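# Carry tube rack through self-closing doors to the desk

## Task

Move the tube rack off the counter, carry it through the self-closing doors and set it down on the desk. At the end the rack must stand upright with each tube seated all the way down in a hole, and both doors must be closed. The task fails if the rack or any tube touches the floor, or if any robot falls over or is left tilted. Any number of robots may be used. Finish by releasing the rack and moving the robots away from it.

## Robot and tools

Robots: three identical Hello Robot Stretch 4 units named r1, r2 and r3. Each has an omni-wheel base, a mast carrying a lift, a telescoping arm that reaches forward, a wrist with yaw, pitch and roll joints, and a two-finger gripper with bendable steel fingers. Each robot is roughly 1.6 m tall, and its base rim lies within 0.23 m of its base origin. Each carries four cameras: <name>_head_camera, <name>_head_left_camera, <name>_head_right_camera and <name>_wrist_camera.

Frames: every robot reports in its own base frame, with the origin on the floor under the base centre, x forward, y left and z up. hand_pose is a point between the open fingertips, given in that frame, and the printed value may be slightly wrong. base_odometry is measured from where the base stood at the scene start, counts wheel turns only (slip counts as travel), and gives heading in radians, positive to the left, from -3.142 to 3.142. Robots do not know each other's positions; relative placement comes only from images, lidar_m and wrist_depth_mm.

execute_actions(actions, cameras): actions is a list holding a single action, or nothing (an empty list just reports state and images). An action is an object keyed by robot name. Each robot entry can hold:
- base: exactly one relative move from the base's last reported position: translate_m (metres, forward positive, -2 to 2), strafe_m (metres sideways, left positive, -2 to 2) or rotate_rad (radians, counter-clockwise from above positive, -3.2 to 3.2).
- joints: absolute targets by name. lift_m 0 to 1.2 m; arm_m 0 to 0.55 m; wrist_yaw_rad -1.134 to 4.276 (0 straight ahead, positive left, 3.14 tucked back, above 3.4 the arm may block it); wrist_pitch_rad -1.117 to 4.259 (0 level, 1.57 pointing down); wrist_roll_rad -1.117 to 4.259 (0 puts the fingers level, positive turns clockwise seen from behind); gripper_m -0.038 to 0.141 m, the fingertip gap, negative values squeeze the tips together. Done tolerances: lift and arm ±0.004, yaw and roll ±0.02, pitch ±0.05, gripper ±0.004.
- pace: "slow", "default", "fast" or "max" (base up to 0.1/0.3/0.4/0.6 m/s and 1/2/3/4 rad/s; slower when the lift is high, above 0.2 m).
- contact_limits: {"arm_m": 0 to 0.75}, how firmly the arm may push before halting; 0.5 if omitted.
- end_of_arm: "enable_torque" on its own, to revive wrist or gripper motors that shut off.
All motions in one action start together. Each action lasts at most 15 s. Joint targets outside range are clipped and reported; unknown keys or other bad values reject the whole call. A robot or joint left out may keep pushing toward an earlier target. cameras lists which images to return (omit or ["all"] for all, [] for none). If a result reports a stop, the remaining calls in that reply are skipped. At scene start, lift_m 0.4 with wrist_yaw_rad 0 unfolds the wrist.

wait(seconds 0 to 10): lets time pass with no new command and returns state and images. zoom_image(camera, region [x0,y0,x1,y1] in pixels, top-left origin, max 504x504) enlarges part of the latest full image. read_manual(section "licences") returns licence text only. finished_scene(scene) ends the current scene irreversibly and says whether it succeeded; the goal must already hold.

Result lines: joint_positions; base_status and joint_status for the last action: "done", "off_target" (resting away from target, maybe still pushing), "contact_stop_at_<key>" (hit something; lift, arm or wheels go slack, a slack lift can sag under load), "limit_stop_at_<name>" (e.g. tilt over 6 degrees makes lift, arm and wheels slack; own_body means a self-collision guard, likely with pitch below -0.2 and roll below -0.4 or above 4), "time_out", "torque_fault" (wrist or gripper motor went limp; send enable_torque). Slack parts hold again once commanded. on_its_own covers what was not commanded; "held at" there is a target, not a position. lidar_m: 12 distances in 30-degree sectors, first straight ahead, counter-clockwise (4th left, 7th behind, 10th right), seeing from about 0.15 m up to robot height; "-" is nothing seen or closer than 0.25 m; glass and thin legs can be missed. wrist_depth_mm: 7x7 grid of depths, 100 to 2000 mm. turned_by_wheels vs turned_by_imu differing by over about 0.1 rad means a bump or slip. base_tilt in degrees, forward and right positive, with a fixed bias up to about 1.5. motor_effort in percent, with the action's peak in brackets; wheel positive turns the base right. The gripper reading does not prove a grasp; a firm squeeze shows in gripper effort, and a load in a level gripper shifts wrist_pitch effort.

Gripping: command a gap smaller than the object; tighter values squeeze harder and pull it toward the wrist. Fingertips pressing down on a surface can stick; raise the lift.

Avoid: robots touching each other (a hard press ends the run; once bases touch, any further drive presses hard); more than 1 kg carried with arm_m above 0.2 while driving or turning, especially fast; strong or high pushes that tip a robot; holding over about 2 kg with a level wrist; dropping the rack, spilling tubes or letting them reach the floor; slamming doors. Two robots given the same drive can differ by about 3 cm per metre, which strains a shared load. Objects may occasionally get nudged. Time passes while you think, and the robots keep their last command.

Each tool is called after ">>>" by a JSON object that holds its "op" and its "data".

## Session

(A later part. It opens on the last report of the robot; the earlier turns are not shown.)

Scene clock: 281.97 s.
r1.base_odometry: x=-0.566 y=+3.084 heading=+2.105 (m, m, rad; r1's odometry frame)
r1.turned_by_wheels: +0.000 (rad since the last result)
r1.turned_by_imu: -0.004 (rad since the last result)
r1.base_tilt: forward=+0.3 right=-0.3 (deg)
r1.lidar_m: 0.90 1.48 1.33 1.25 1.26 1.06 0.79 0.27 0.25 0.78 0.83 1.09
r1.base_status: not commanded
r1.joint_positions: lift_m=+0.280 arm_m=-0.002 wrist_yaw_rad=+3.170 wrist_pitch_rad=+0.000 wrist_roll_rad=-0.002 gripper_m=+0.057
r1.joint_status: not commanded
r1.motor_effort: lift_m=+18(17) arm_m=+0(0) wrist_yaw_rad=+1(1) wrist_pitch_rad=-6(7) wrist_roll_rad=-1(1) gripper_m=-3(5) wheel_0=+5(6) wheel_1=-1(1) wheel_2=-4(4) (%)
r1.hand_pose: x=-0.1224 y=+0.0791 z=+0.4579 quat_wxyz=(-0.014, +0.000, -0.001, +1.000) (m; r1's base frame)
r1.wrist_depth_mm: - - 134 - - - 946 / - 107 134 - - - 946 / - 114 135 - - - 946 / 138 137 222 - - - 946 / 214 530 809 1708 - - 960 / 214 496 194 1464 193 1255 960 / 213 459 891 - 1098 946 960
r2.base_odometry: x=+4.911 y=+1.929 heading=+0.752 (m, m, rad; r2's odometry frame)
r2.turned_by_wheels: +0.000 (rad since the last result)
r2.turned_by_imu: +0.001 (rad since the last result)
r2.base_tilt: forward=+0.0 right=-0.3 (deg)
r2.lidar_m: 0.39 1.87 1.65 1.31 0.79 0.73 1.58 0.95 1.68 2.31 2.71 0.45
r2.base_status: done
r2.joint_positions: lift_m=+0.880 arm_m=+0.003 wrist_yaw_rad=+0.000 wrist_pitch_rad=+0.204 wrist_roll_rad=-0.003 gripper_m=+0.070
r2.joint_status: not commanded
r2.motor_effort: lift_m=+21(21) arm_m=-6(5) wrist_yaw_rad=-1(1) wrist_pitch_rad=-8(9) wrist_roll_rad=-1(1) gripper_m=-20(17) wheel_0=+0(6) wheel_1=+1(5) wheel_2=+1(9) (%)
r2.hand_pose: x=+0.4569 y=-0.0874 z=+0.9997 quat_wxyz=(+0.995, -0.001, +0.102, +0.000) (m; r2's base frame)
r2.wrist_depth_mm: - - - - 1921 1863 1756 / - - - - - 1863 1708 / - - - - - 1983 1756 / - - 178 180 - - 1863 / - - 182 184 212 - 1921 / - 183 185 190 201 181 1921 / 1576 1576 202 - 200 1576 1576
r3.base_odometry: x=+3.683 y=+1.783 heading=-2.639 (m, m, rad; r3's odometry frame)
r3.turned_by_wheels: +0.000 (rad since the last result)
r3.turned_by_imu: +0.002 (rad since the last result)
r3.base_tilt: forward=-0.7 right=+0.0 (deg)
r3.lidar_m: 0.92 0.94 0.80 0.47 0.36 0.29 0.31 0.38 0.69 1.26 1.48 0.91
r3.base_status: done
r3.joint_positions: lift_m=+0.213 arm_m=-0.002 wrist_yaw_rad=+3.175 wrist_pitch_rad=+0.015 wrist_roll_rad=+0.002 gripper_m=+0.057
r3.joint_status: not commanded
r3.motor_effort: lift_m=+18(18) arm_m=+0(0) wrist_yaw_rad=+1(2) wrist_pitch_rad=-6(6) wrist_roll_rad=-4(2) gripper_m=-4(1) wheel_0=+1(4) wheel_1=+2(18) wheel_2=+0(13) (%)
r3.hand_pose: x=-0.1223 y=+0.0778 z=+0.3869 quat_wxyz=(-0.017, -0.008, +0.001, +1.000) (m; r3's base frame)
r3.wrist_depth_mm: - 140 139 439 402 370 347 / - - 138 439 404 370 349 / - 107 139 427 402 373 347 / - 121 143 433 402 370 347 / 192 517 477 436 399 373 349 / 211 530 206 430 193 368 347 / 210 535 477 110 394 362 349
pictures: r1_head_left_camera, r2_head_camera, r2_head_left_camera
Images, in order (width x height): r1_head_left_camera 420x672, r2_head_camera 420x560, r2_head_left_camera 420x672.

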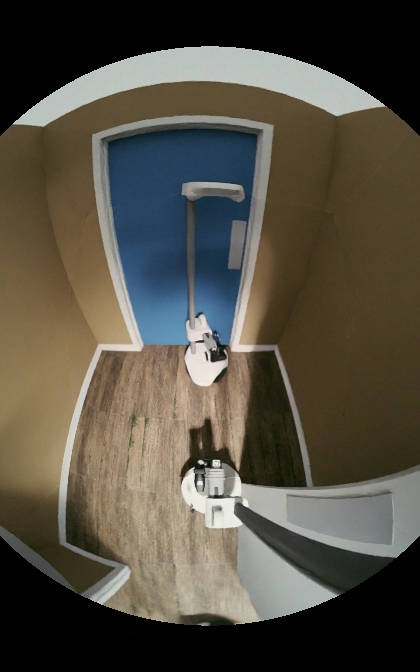

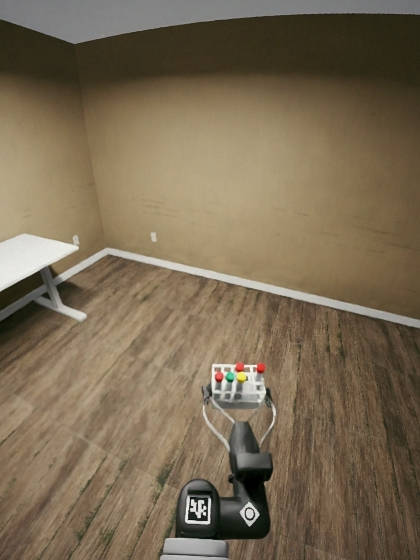

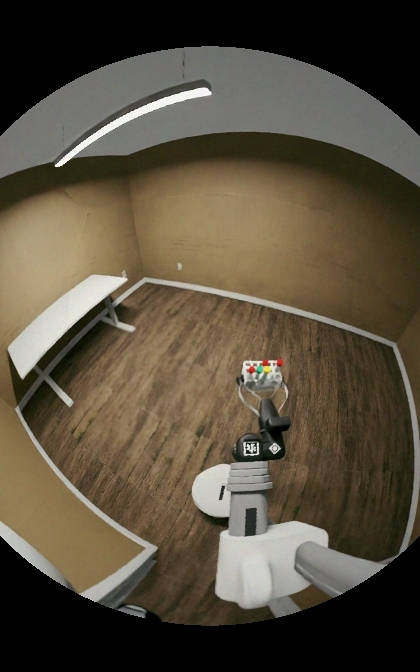

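>>> {"op": "execute_actions", "data": {"actions": [{"r2": {"base": {"rotate_rad": 1.0}, "pace": "slow"}, "r1": {"base": {"translate_m": -0.3}}}], "cameras": []}}

>>> {"op": "execute_actions", "data": {"actions": [{"r2": {"base": {"translate_m": 1.2}}, "r1": {"base": {"strafe_m": 0.25}, "pace": "slow"}}], "cameras": ["r2_head_camera", "r2_wrist_camera", "r1_head_right_camera"]}}

Scene clock: 295.57 s.
r1.base_odometry: x=-0.413 y=+2.826 heading=+2.105 (m, m, rad; r1's odometry frame)
r1.turned_by_wheels: +0.000 (rad since the last result)
r1.turned_by_imu: -0.002 (rad since the last result)
r1.base_tilt: forward=+0.4 right=-0.4 (deg)
r1.lidar_m: 1.20 1.77 1.32 1.25 0.86 0.85 1.18 0.26 0.25 - 0.25 0.27
r1.base_status: done
r1.joint_positions: lift_m=+0.280 arm_m=-0.002 wrist_yaw_rad=+3.170 wrist_pitch_rad=+0.000 wrist_roll_rad=-0.002 gripper_m=+0.057
r1.joint_status: not commanded
r1.motor_effort: lift_m=+18(17) arm_m=+0(0) wrist_yaw_rad=+1(0) wrist_pitch_rad=-6(7) wrist_roll_rad=-1(0) gripper_m=-2(3) wheel_0=+2(5) wheel_1=-5(11) wheel_2=+4(13) (%)
r1.hand_pose: x=-0.1224 y=+0.0791 z=+0.4579 quat_wxyz=(-0.014, +0.000, -0.001, +1.000) (m; r1's base frame)
r1.wrist_depth_mm: - - 133 1430 - - - / - 107 134 - - - - / - 114 135 1499 - - - / 138 136 222 - - - 788 / 214 525 - 1537 - - 788 / 214 496 194 1308 193 1499 768 / 213 459 1078 - 1078 976 842
r2.base_odometry: x=+4.911 y=+1.929 heading=+1.752 (m, m, rad; r2's odometry frame)
r2.turned_by_wheels: +1.000 (rad since the last result)
r2.turned_by_imu: +0.996 (rad since the last result)
r2.base_tilt: forward=+0.0 right=-0.2 (deg)
r2.lidar_m: 0.40 1.37 0.79 0.74 1.19 0.97 1.54 2.29 2.73 2.42 2.42 0.44
r2.base_status: done
r2.joint_positions: lift_m=+0.880 arm_m=+0.003 wrist_yaw_rad=+0.000 wrist_pitch_rad=+0.204 wrist_roll_rad=-0.003 gripper_m=+0.070
r2.joint_status: not commanded
r2.motor_effort: lift_m=+21(21) arm_m=-6(6) wrist_yaw_rad=-2(2) wrist_pitch_rad=-9(8) wrist_roll_rad=-1(1) gripper_m=-20(19) wheel_0=-2(5) wheel_1=-2(5) wheel_2=-2(5) (%)
r2.hand_pose: x=+0.4569 y=-0.0874 z=+0.9997 quat_wxyz=(+0.995, -0.001, +0.102, +0.000) (m; r2's base frame)
r2.wrist_depth_mm: 1808 1921 - - - - - / 1808 1983 - - - - - / 1756 - - - - - - / 1756 - 177 179 1661 - - / 1708 - 181 183 213 - - / 1618 183 185 190 200 182 - / 1537 1576 202 - 200 1576 1576
r3.base_odometry: x=+3.683 y=+1.783 heading=-2.639 (m, m, rad; r3's odometry frame)
r3.turned_by_wheels: +0.000 (rad since the last result)
r3.turned_by_imu: +0.001 (rad since the last result)
r3.base_tilt: forward=-0.7 right=+0.1 (deg)
r3.lidar_m: 1.13 0.91 0.80 0.47 0.35 0.30 0.31 0.38 0.68 1.25 1.46 1.19
r3.base_status: not commanded
r3.joint_positions: lift_m=+0.213 arm_m=-0.002 wrist_yaw_rad=+3.175 wrist_pitch_rad=+0.015 wrist_roll_rad=+0.002 gripper_m=+0.057
r3.joint_status: not commanded
r3.motor_effort: lift_m=+19(19) arm_m=+0(1) wrist_yaw_rad=+1(2) wrist_pitch_rad=-5(6) wrist_roll_rad=-1(4) gripper_m=-3(5) wheel_0=+1(1) wheel_1=+1(2) wheel_2=+0(0) (%)
r3.hand_pose: x=-0.1223 y=+0.0778 z=+0.3869 quat_wxyz=(-0.017, -0.008, +0.001, +1.000) (m; r3's base frame)
r3.wrist_depth_mm: - 140 140 436 402 368 351 / - - 138 439 404 370 347 / - 107 138 427 404 373 347 / - 121 143 433 404 373 349 / 192 517 484 442 399 370 347 / 211 530 205 433 194 368 349 / 209 530 473 111 392 362 349
pictures: none
No camera images: the call's "cameras" was empty. Leave "cameras" out to get every camera's image.

Scene clock: 301.03 s.
r1.base_odometry: x=-0.628 y=+2.699 heading=+2.105 (m, m, rad; r1's odometry frame)
r1.turned_by_wheels: +0.000 (rad since the last result)
r1.turned_by_imu: -0.002 (rad since the last result)
r1.base_tilt: forward=+0.3 right=-0.5 (deg)
r1.lidar_m: 1.22 1.51 1.03 0.98 0.85 0.69 3.93 0.54 0.26 0.25 1.41 0.25
r1.base_status: done
r1.joint_positions: lift_m=+0.280 arm_m=-0.002 wrist_yaw_rad=+3.170 wrist_pitch_rad=+0.000 wrist_roll_rad=-0.002 gripper_m=+0.057
r1.joint_status: not commanded
r1.motor_effort: lift_m=+18(18) arm_m=+0(0) wrist_yaw_rad=+1(1) wrist_pitch_rad=-7(7) wrist_roll_rad=-1(1) gripper_m=-3(4) wheel_0=+3(3) wheel_1=+0(10) wheel_2=-1(3) (%)
r1.hand_pose: x=-0.1224 y=+0.0791 z=+0.4579 quat_wxyz=(-0.014, +0.000, -0.001, +1.000) (m; r1's base frame)
r1.wrist_depth_mm: - - 134 - - 661 668 / - 107 134 - - 668 668 / - 114 135 - - 668 676 / 138 137 221 - - 676 668 / 214 - - - - 683 676 / 214 1430 194 1464 193 683 683 / 215 960 1060 - 1078 668 683
r2.base_odometry: x=+4.695 y=+3.109 heading=+1.752 (m, m, rad; r2's odometry frame)
r2.turned_by_wheels: +0.000 (rad since the last result)
r2.turned_by_imu: +0.000 (rad since the last result)
r2.base_tilt: forward=+0.0 right=-0.2 (deg)
r2.lidar_m: 0.40 0.49 0.59 0.99 0.97 1.17 2.10 3.47 2.47 2.14 0.95 0.45
r2.base_status: done
r2.joint_positions: lift_m=+0.880 arm_m=+0.003 wrist_yaw_rad=+0.000 wrist_pitch_rad=+0.204 wrist_roll_rad=-0.003 gripper_m=+0.070
r2.joint_status: not commanded
r2.motor_effort: lift_m=+21(21) arm_m=-6(5) wrist_yaw_rad=-1(1) wrist_pitch_rad=-8(8) wrist_roll_rad=-2(1) gripper_m=-16(20) wheel_0=+0(5) wheel_1=-1(3) wheel_2=+1(11) (%)
r2.hand_pose: x=+0.4569 y=-0.0874 z=+0.9997 quat_wxyz=(+0.995, -0.001, +0.102, +0.000) (m; r2's base frame)
r2.wrist_depth_mm: 878 904 960 1008 1078 1138 1205 / 917 931 1008 1042 1118 1182 1281 / 931 991 991 1060 1138 1255 1308 / 960 1008 177 180 1160 1281 1366 / 976 1008 181 184 213 1008 960 / 707 183 185 189 201 181 699 / 549 539 202 - 200 544 544
r3.base_odometry: x=+3.683 y=+1.783 heading=-2.639 (m, m, rad; r3's odometry frame)
r3.turned_by_wheels: +0.000 (rad since the last result)
r3.turned_by_imu: +0.000 (rad since the last result)
r3.base_tilt: forward=-0.6 right=+0.0 (deg)
r3.lidar_m: 1.51 0.90 0.80 0.47 0.36 0.30 0.32 0.39 0.71 1.26 1.48 1.14
r3.base_status: not commanded
r3.joint_positions: lift_m=+0.213 arm_m=-0.002 wrist_yaw_rad=+3.175 wrist_pitch_rad=+0.015 wrist_roll_rad=+0.002 gripper_m=+0.057
r3.joint_status: not commanded
r3.motor_effort: lift_m=+18(18) arm_m=+0(1) wrist_yaw_rad=+1(2) wrist_pitch_rad=-6(6) wrist_roll_rad=-2(1) gripper_m=+0(0) wheel_0=+2(1) wheel_1=+2(2) wheel_2=-1(0) (%)
r3.hand_pose: x=-0.1223 y=+0.0778 z=+0.3869 quat_wxyz=(-0.017, -0.008, +0.001, +1.000) (m; r3's base frame)
r3.wrist_depth_mm: - 140 140 439 402 370 349 / - - 139 436 402 370 349 / - 107 138 430 402 370 347 / - 121 143 436 404 373 347 / 192 517 484 436 397 373 347 / 211 530 206 430 193 366 347 / 209 535 473 111 394 362 351
pictures: r1_head_right_camera, r2_head_camera, r2_wrist_camera
Images, in order (width x height): r1_head_right_camera 420x672, r2_head_camera 420x560, r2_wrist_camera 616x392.

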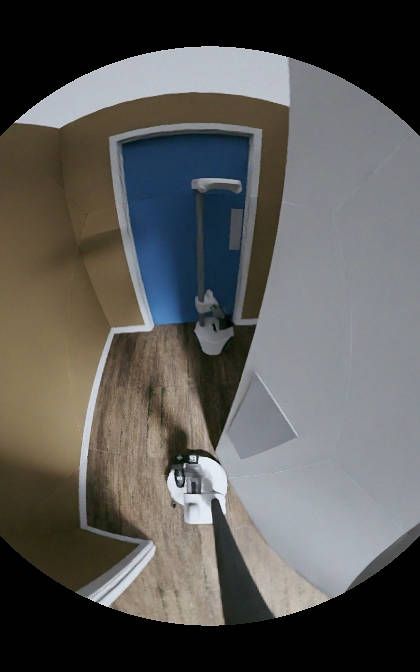

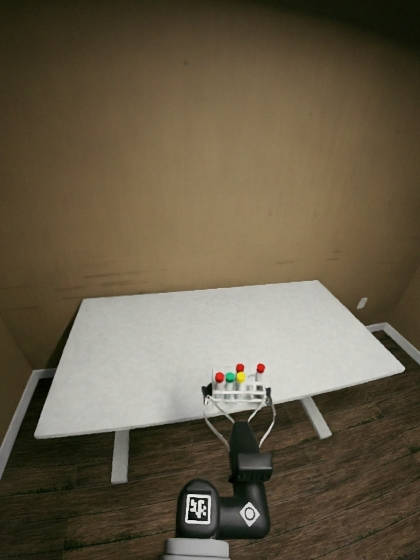

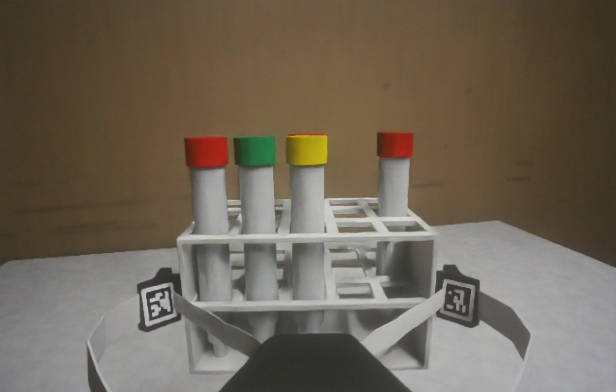

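>>> {"op": "execute_actions", "data": {"actions": [{"r2": {"joints": {"arm_m": 0.22, "lift_m": 0.665}}, "r1": {"base": {"translate_m": -0.5}}}], "cameras": ["r2_head_camera"]}}

Scene clock: 307.90 s.
r1.base_odometry: x=-0.374 y=+2.268 heading=+2.105 (m, m, rad; r1's odometry frame)
r1.turned_by_wheels: +0.000 (rad since the last result)
r1.turned_by_imu: -0.001 (rad since the last result)
r1.base_tilt: forward=+0.3 right=-0.3 (deg)
r1.lidar_m: 0.25 0.33 1.01 0.37 0.36 2.77 3.36 3.42 0.49 0.25 0.25 -
r1.base_status: done
r1.joint_positions: lift_m=+0.280 arm_m=-0.002 wrist_yaw_rad=+3.170 wrist_pitch_rad=+0.000 wrist_roll_rad=-0.002 gripper_m=+0.057
r1.joint_status: not commanded
r1.motor_effort: lift_m=+18(18) arm_m=+0(0) wrist_yaw_rad=+0(1) wrist_pitch_rad=-8(7) wrist_roll_rad=-2(1) gripper_m=-4(2) wheel_0=-3(10) wheel_1=-4(9) wheel_2=+1(10) (%)
r1.hand_pose: x=-0.1224 y=+0.0791 z=+0.4579 quat_wxyz=(-0.014, +0.000, -0.001, +1.000) (m; r1's base frame)
r1.wrist_depth_mm: - - 133 - - - - / - 107 133 - - - - / - 114 135 - - - - / 138 136 223 - - - - / 214 - - - - - - / 215 1430 193 1464 193 1499 1464 / 214 976 1060 - 1078 960 1042
r2.base_odometry: x=+4.695 y=+3.109 heading=+1.752 (m, m, rad; r2's odometry frame)
r2.turned_by_wheels: +0.000 (rad since the last result)
r2.turned_by_imu: +0.002 (rad since the last result)
r2.base_tilt: forward=+0.0 right=-0.2 (deg)
r2.lidar_m: 0.48 0.48 0.58 0.99 0.97 1.19 2.14 3.49 2.45 2.13 0.94 0.57
r2.base_status: not commanded
r2.joint_positions: lift_m=+0.665 arm_m=+0.219 wrist_yaw_rad=+0.000 wrist_pitch_rad=+0.204 wrist_roll_rad=-0.003 gripper_m=+0.070
r2.joint_status: all done
r2.motor_effort: lift_m=+17(20) arm_m=+6(6) wrist_yaw_rad=-1(1) wrist_pitch_rad=-8(8) wrist_roll_rad=-1(1) gripper_m=-17(15) wheel_0=+0(0) wheel_1=-2(2) wheel_2=+1(1) (%)
r2.hand_pose: x=+0.6724 y=-0.0874 z=+0.7851 quat_wxyz=(+0.995, -0.001, +0.102, +0.000) (m; r2's base frame)
r2.wrist_depth_mm: 707 732 778 831 866 904 960 / 732 768 798 842 891 960 1025 / 750 778 809 866 917 991 1060 / 723 715 177 179 621 699 691 / 433 433 181 183 212 424 421 / 306 183 184 189 201 182 298 / 236 233 202 - 200 234 232
r3.base_odometry: x=+3.683 y=+1.783 heading=-2.639 (m, m, rad; r3's odometry frame)
r3.turned_by_wheels: +0.000 (rad since the last result)
r3.turned_by_imu: +0.001 (rad since the last result)
r3.base_tilt: forward=-0.7 right=+0.0 (deg)
r3.lidar_m: 1.56 0.91 0.82 0.48 0.36 0.31 0.31 0.37 0.69 1.25 1.50 1.46
r3.base_status: not commanded
r3.joint_positions: lift_m=+0.213 arm_m=-0.002 wrist_yaw_rad=+3.175 wrist_pitch_rad=+0.015 wrist_roll_rad=+0.002 gripper_m=+0.057
r3.joint_status: not commanded
r3.motor_effort: lift_m=+19(19) arm_m=+1(0) wrist_yaw_rad=+1(2) wrist_pitch_rad=-5(5) wrist_roll_rad=-1(2) gripper_m=-2(4) wheel_0=+2(2) wheel_1=+2(2) wheel_2=+0(0) (%)
r3.hand_pose: x=-0.1223 y=+0.0778 z=+0.3869 quat_wxyz=(-0.017, -0.008, +0.001, +1.000) (m; r3's base frame)
r3.wrist_depth_mm: - 140 139 436 402 368 349 / - - 138 439 402 370 347 / - 107 138 427 402 370 347 / - 121 143 433 402 373 347 / 193 517 480 436 397 373 347 / 211 535 206 430 194 368 347 / 209 535 477 111 394 359 349
pictures: r2_head_camera
Images, in order (width x height): r2_head_camera 420x560.

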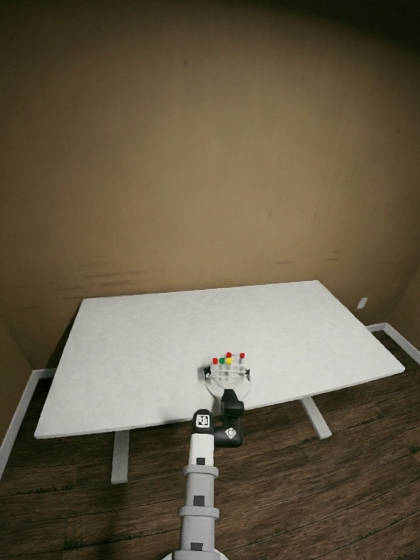

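>>> {"op": "execute_actions", "data": {"actions": [{"r2": {"joints": {"lift_m": 0.638}, "pace": "slow"}, "r1": {"base": {"translate_m": -0.2}, "pace": "slow"}}], "cameras": []}}

>>> {"op": "execute_actions", "data": {"actions": [{"r2": {"joints": {"gripper_m": 0.141}}, "r1": {"base": {"translate_m": -0.25}, "pace": "slow"}}], "cameras": ["r2_wrist_camera"]}}

Scene clock: 314.47 s.
r1.base_odometry: x=-0.272 y=+2.096 heading=+2.105 (m, m, rad; r1's odometry frame)
r1.turned_by_wheels: +0.001 (rad since the last result)
r1.turned_by_imu: +0.000 (rad since the last result)
r1.base_tilt: forward=+0.4 right=-0.4 (deg)
r1.lidar_m: - 0.25 0.37 0.33 2.07 2.74 3.14 3.22 1.56 0.45 0.25 0.27
r1.base_status: done
r1.joint_positions: lift_m=+0.280 arm_m=-0.002 wrist_yaw_rad=+3.170 wrist_pitch_rad=+0.000 wrist_roll_rad=-0.002 gripper_m=+0.057
r1.joint_status: not commanded
r1.motor_effort: lift_m=+18(17) arm_m=+0(0) wrist_yaw_rad=+2(1) wrist_pitch_rad=-7(7) wrist_roll_rad=+0(2) gripper_m=-1(3) wheel_0=+14(9) wheel_1=+1(9) wheel_2=-6(13) (%)
r1.hand_pose: x=-0.1224 y=+0.0791 z=+0.4579 quat_wxyz=(-0.014, +0.000, -0.001, +1.000) (m; r1's base frame)
r1.wrist_depth_mm: - - 133 - - - - / - 107 134 - - - - / - 114 135 - - - - / 138 137 221 - - - - / 214 - - - - - - / 215 1397 194 1499 193 1464 1464 / 214 976 1060 - 1078 976 1042
r2.base_odometry: x=+4.695 y=+3.109 heading=+1.752 (m, m, rad; r2's odometry frame)
r2.turned_by_wheels: +0.000 (rad since the last result)
r2.turned_by_imu: +0.002 (rad since the last result)
r2.base_tilt: forward=+0.0 right=-0.3 (deg)
r2.lidar_m: 0.48 0.49 0.59 0.97 0.98 1.18 1.72 3.48 2.46 2.13 0.94 0.60
r2.base_status: not commanded
r2.joint_positions: lift_m=+0.638 arm_m=+0.219 wrist_yaw_rad=+0.000 wrist_pitch_rad=+0.204 wrist_roll_rad=-0.003 gripper_m=+0.070
r2.joint_status: all done
r2.motor_effort: lift_m=+17(13) arm_m=+5(6) wrist_yaw_rad=-1(2) wrist_pitch_rad=-9(8) wrist_roll_rad=-1(1) gripper_m=-18(19) wheel_0=+0(0) wheel_1=-2(1) wheel_2=+1(1) (%)
r2.hand_pose: x=+0.6724 y=-0.0874 z=+0.7581 quat_wxyz=(+0.995, -0.001, +0.102, +0.000) (m; r2's base frame)
r2.wrist_depth_mm: 707 741 778 809 866 904 991 / 732 768 809 854 904 960 1008 / 750 788 809 866 917 991 1060 / 609 609 177 179 517 580 585 / 362 362 181 183 212 353 349 / 254 183 185 189 201 181 250 / 198 194 190 - 191 195 199
r3.base_odometry: x=+3.683 y=+1.783 heading=-2.639 (m, m, rad; r3's odometry frame)
r3.turned_by_wheels: +0.000 (rad since the last result)
r3.turned_by_imu: +0.001 (rad since the last result)
r3.base_tilt: forward=-0.7 right=+0.1 (deg)
r3.lidar_m: 1.57 0.92 0.82 0.48 0.36 0.32 0.30 0.39 0.71 1.26 1.48 1.77
r3.base_status: not commanded
r3.joint_positions: lift_m=+0.213 arm_m=-0.002 wrist_yaw_rad=+3.175 wrist_pitch_rad=+0.015 wrist_roll_rad=+0.002 gripper_m=+0.057
r3.joint_status: not commanded
r3.motor_effort: lift_m=+18(18) arm_m=+0(0) wrist_yaw_rad=+1(1) wrist_pitch_rad=-6(6) wrist_roll_rad=-4(2) gripper_m=-6(2) wheel_0=+2(2) wheel_1=+2(2) wheel_2=+0(0) (%)
r3.hand_pose: x=-0.1223 y=+0.0778 z=+0.3869 quat_wxyz=(-0.017, -0.008, +0.001, +1.000) (m; r3's base frame)
r3.wrist_depth_mm: - 140 139 436 404 370 349 / - - 138 439 402 373 349 / - 107 138 427 404 370 349 / - 121 143 433 404 373 349 / 192 517 484 436 399 373 347 / 211 535 206 436 194 368 349 / 208 535 473 111 392 359 351
pictures: none
No camera images: the call's "cameras" was empty. Leave "cameras" out to get every camera's image.

Scene clock: 318.27 s.
r1.base_odometry: x=-0.145 y=+1.881 heading=+2.105 (m, m, rad; r1's odometry frame)
r1.turned_by_wheels: +0.000 (rad since the last result)
r1.turned_by_imu: +0.000 (rad since the last result)
r1.base_tilt: forward=+0.4 right=-0.4 (deg)
r1.lidar_m: 0.31 0.32 0.43 0.88 2.06 2.73 2.88 2.96 1.42 1.13 0.48 0.32
r1.base_status: done
r1.joint_positions: lift_m=+0.280 arm_m=-0.002 wrist_yaw_rad=+3.170 wrist_pitch_rad=+0.000 wrist_roll_rad=-0.002 gripper_m=+0.057
r1.joint_status: not commanded
r1.motor_effort: lift_m=+18(18) arm_m=+1(0) wrist_yaw_rad=+1(0) wrist_pitch_rad=-6(6) wrist_roll_rad=-1(0) gripper_m=-3(3) wheel_0=-4(10) wheel_1=-4(0) wheel_2=+3(6) (%)
r1.hand_pose: x=-0.1224 y=+0.0791 z=+0.4579 quat_wxyz=(-0.014, +0.000, -0.001, +1.000) (m; r1's base frame)
r1.wrist_depth_mm: - - 134 - - - - / - 107 134 - - - - / - 114 135 - - - - / 138 136 222 - - - - / 214 - - - - - - / 214 1430 194 1499 193 1464 1430 / 214 946 1060 - 1078 976 1042
r2.base_odometry: x=+4.695 y=+3.109 heading=+1.752 (m, m, rad; r2's odometry frame)
r2.turned_by_wheels: +0.000 (rad since the last result)
r2.turned_by_imu: +0.001 (rad since the last result)
r2.base_tilt: forward=+0.0 right=-0.3 (deg)
r2.lidar_m: 0.49 0.49 0.59 0.97 0.99 1.17 1.44 3.47 2.47 2.13 0.95 0.57
r2.base_status: not commanded
r2.joint_positions: lift_m=+0.638 arm_m=+0.219 wrist_yaw_rad=+0.000 wrist_pitch_rad=+0.202 wrist_roll_rad=-0.003 gripper_m=+0.141
r2.joint_status: all done
r2.motor_effort: lift_m=+17(17) arm_m=+6(6) wrist_yaw_rad=-2(2) wrist_pitch_rad=-4(9) wrist_roll_rad=-1(1) gripper_m=+0(15) wheel_0=+1(0) wheel_1=-1(2) wheel_2=+1(1) (%)
r2.hand_pose: x=+0.6725 y=-0.0874 z=+0.7585 quat_wxyz=(+0.995, -0.001, +0.101, +0.000) (m; r2's base frame)
r2.wrist_depth_mm: 715 741 778 820 866 931 976 / 732 768 809 854 891 960 1025 / 750 788 788 866 917 991 1042 / 615 615 200 197 466 585 591 / 364 364 200 202 222 355 351 / 257 230 206 204 217 229 252 / 199 199 200 - 198 190 200
r3.base_odometry: x=+3.683 y=+1.783 heading=-2.639 (m, m, rad; r3's odometry frame)
r3.turned_by_wheels: +0.000 (rad since the last result)
r3.turned_by_imu: +0.000 (rad since the last result)
r3.base_tilt: forward=-0.7 right=+0.0 (deg)
r3.lidar_m: 1.57 0.95 0.80 0.47 0.36 0.30 0.31 0.39 0.72 1.25 1.47 1.96
r3.base_status: not commanded
r3.joint_positions: lift_m=+0.213 arm_m=-0.002 wrist_yaw_rad=+3.175 wrist_pitch_rad=+0.015 wrist_roll_rad=+0.002 gripper_m=+0.057
r3.joint_status: not commanded
r3.motor_effort: lift_m=+18(18) arm_m=+0(0) wrist_yaw_rad=+0(2) wrist_pitch_rad=-6(6) wrist_roll_rad=-3(2) gripper_m=-6(0) wheel_0=+1(1) wheel_1=+2(2) wheel_2=+0(0) (%)
r3.hand_pose: x=-0.1223 y=+0.0778 z=+0.3869 quat_wxyz=(-0.017, -0.008, +0.001, +1.000) (m; r3's base frame)
r3.wrist_depth_mm: - 140 139 436 402 370 349 / - - 138 439 402 373 347 / - 107 138 427 404 373 347 / - 121 143 436 404 370 349 / 191 517 480 439 399 370 349 / 211 535 206 430 194 368 347 / 209 535 477 111 394 357 351
pictures: r2_wrist_camera
Images, in order (width x height): r2_wrist_camera 616x392.

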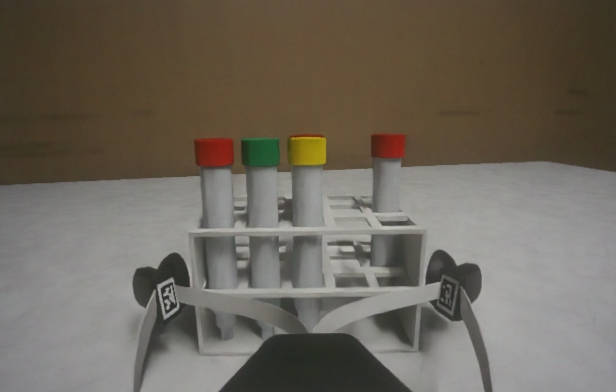

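>>> {"op": "execute_actions", "data": {"actions": [{"r2": {"joints": {"arm_m": 0.01}, "base": {"translate_m": -0.2}}, "r1": {"base": {"translate_m": -0.2}}, "r3": {"base": {"translate_m": 0.2}}}], "cameras": ["r2_wrist_camera", "r1_head_left_camera", "r3_head_camera", "r3_wrist_camera"]}}

Scene clock: 322.97 s.
r1.base_odometry: x=-0.044 y=+1.708 heading=+2.104 (m, m, rad; r1's odometry frame)
r1.turned_by_wheels: +0.000 (rad since the last result)
r1.turned_by_imu: -0.001 (rad since the last result)
r1.base_tilt: forward=+0.3 right=-0.3 (deg)
r1.lidar_m: 0.49 0.53 0.58 1.55 2.06 2.73 2.66 2.78 1.15 1.17 0.67 0.55
r1.base_status: done
r1.joint_positions: lift_m=+0.280 arm_m=-0.002 wrist_yaw_rad=+3.170 wrist_pitch_rad=+0.000 wrist_roll_rad=-0.002 gripper_m=+0.057
r1.joint_status: not commanded
r1.motor_effort: lift_m=+17(17) arm_m=+0(0) wrist_yaw_rad=+1(1) wrist_pitch_rad=-8(6) wrist_roll_rad=-2(2) gripper_m=-3(2) wheel_0=-3(11) wheel_1=-3(6) wheel_2=+1(10) (%)
r1.hand_pose: x=-0.1224 y=+0.0791 z=+0.4579 quat_wxyz=(-0.014, +0.000, -0.001, +1.000) (m; r1's base frame)
r1.wrist_depth_mm: - - 134 - - - - / - 107 134 - - - - / - 114 135 - - - - / 138 136 222 - - - - / 214 - - - - - - / 214 1397 194 1464 193 1430 1430 / 213 960 1060 - 1078 960 1042
r2.base_odometry: x=+4.731 y=+2.912 heading=+1.751 (m, m, rad; r2's odometry frame)
r2.turned_by_wheels: +0.000 (rad since the last result)
r2.turned_by_imu: +0.001 (rad since the last result)
r2.base_tilt: forward=+0.0 right=-0.2 (deg)
r2.lidar_m: 0.67 0.66 1.07 0.93 0.95 1.11 1.15 3.29 2.52 2.19 2.19 0.79
r2.base_status: done
r2.joint_positions: lift_m=+0.638 arm_m=+0.011 wrist_yaw_rad=+0.000 wrist_pitch_rad=+0.202 wrist_roll_rad=-0.003 gripper_m=+0.141
r2.joint_status: all done
r2.motor_effort: lift_m=+17(16) arm_m=-5(6) wrist_yaw_rad=-1(2) wrist_pitch_rad=-5(5) wrist_roll_rad=-1(1) gripper_m=+2(1) wheel_0=-2(6) wheel_1=+0(6) wheel_2=-1(10) (%)
r2.hand_pose: x=+0.4645 y=-0.0874 z=+0.7584 quat_wxyz=(+0.995, -0.001, +0.101, +0.000) (m; r2's base frame)
r2.wrist_depth_mm: 1042 1098 1138 1182 1255 1336 1430 / 1060 1118 1182 1229 1281 1397 1499 / 1098 1138 1205 627 1308 1397 1537 / 621 615 621 597 603 691 691 / 585 459 1281 1397 1464 1499 1708 / 831 1229 1308 1430 1499 1078 1576 / 878 1229 1229 - 1229 1138 1255
r3.base_odometry: x=+3.508 y=+1.686 heading=-2.639 (m, m, rad; r3's odometry frame)
r3.turned_by_wheels: +0.000 (rad since the last result)
r3.turned_by_imu: +0.001 (rad since the last result)
r3.base_tilt: forward=-0.7 right=+0.0 (deg)
r3.lidar_m: 1.48 0.88 0.75 0.75 0.47 0.49 0.51 0.62 0.90 1.31 1.56 1.77
r3.base_status: done
r3.joint_positions: lift_m=+0.213 arm_m=-0.002 wrist_yaw_rad=+3.175 wrist_pitch_rad=+0.015 wrist_roll_rad=+0.002 gripper_m=+0.057
r3.joint_status: not commanded
r3.motor_effort: lift_m=+18(19) arm_m=+0(1) wrist_yaw_rad=+1(1) wrist_pitch_rad=-6(6) wrist_roll_rad=-2(2) gripper_m=-3(3) wheel_0=+0(5) wheel_1=+0(8) wheel_2=+0(7) (%)
r3.hand_pose: x=-0.1223 y=+0.0778 z=+0.3869 quat_wxyz=(-0.017, -0.008, +0.001, +1.000) (m; r3's base frame)
r3.wrist_depth_mm: - 140 139 647 591 544 430 / - - 139 640 591 549 433 / - 107 138 627 591 554 436 / - 121 143 634 591 549 439 / 192 768 707 647 585 544 445 / 211 788 205 640 195 539 445 / 209 788 707 111 580 530 445
pictures: r1_head_left_camera, r2_wrist_camera, r3_head_camera, r3_wrist_camera
Images, in order (width x height): r1_head_left_camera 420x672, r2_wrist_camera 616x392, r3_head_camera 420x560, r3_wrist_camera 616x392.

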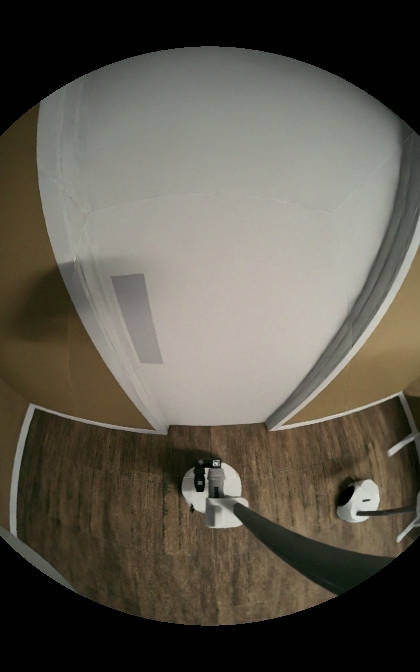

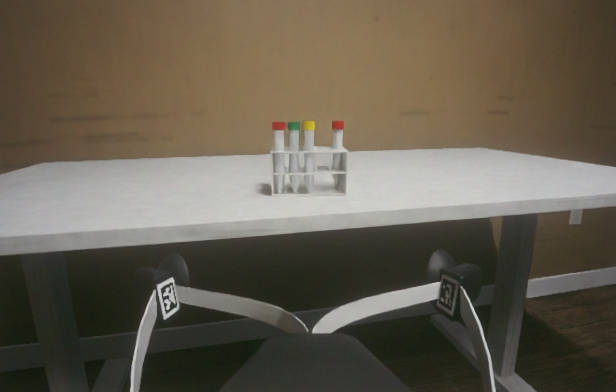

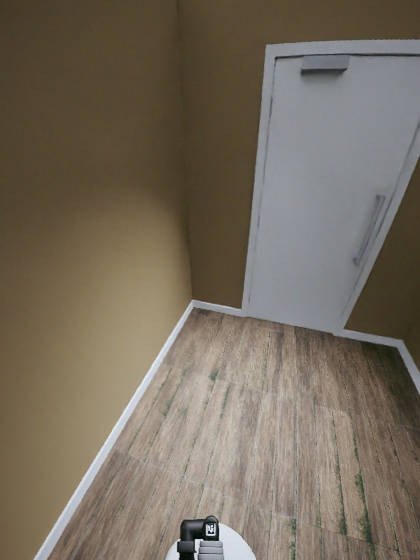

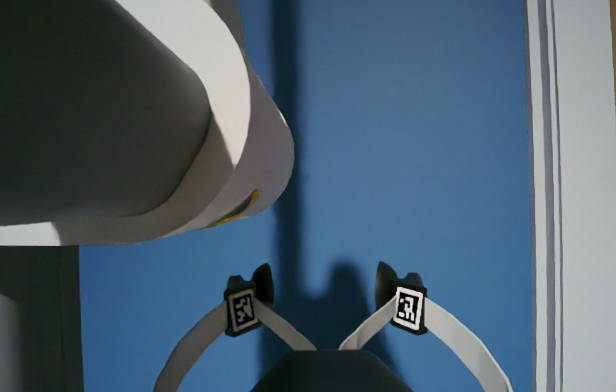

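The rack is upright on the desk, the tube caps are level, and both doors are shut.

>>> {"op": "finished_scene", "data": {"scene": 1}}

The scene is finished: the task was done.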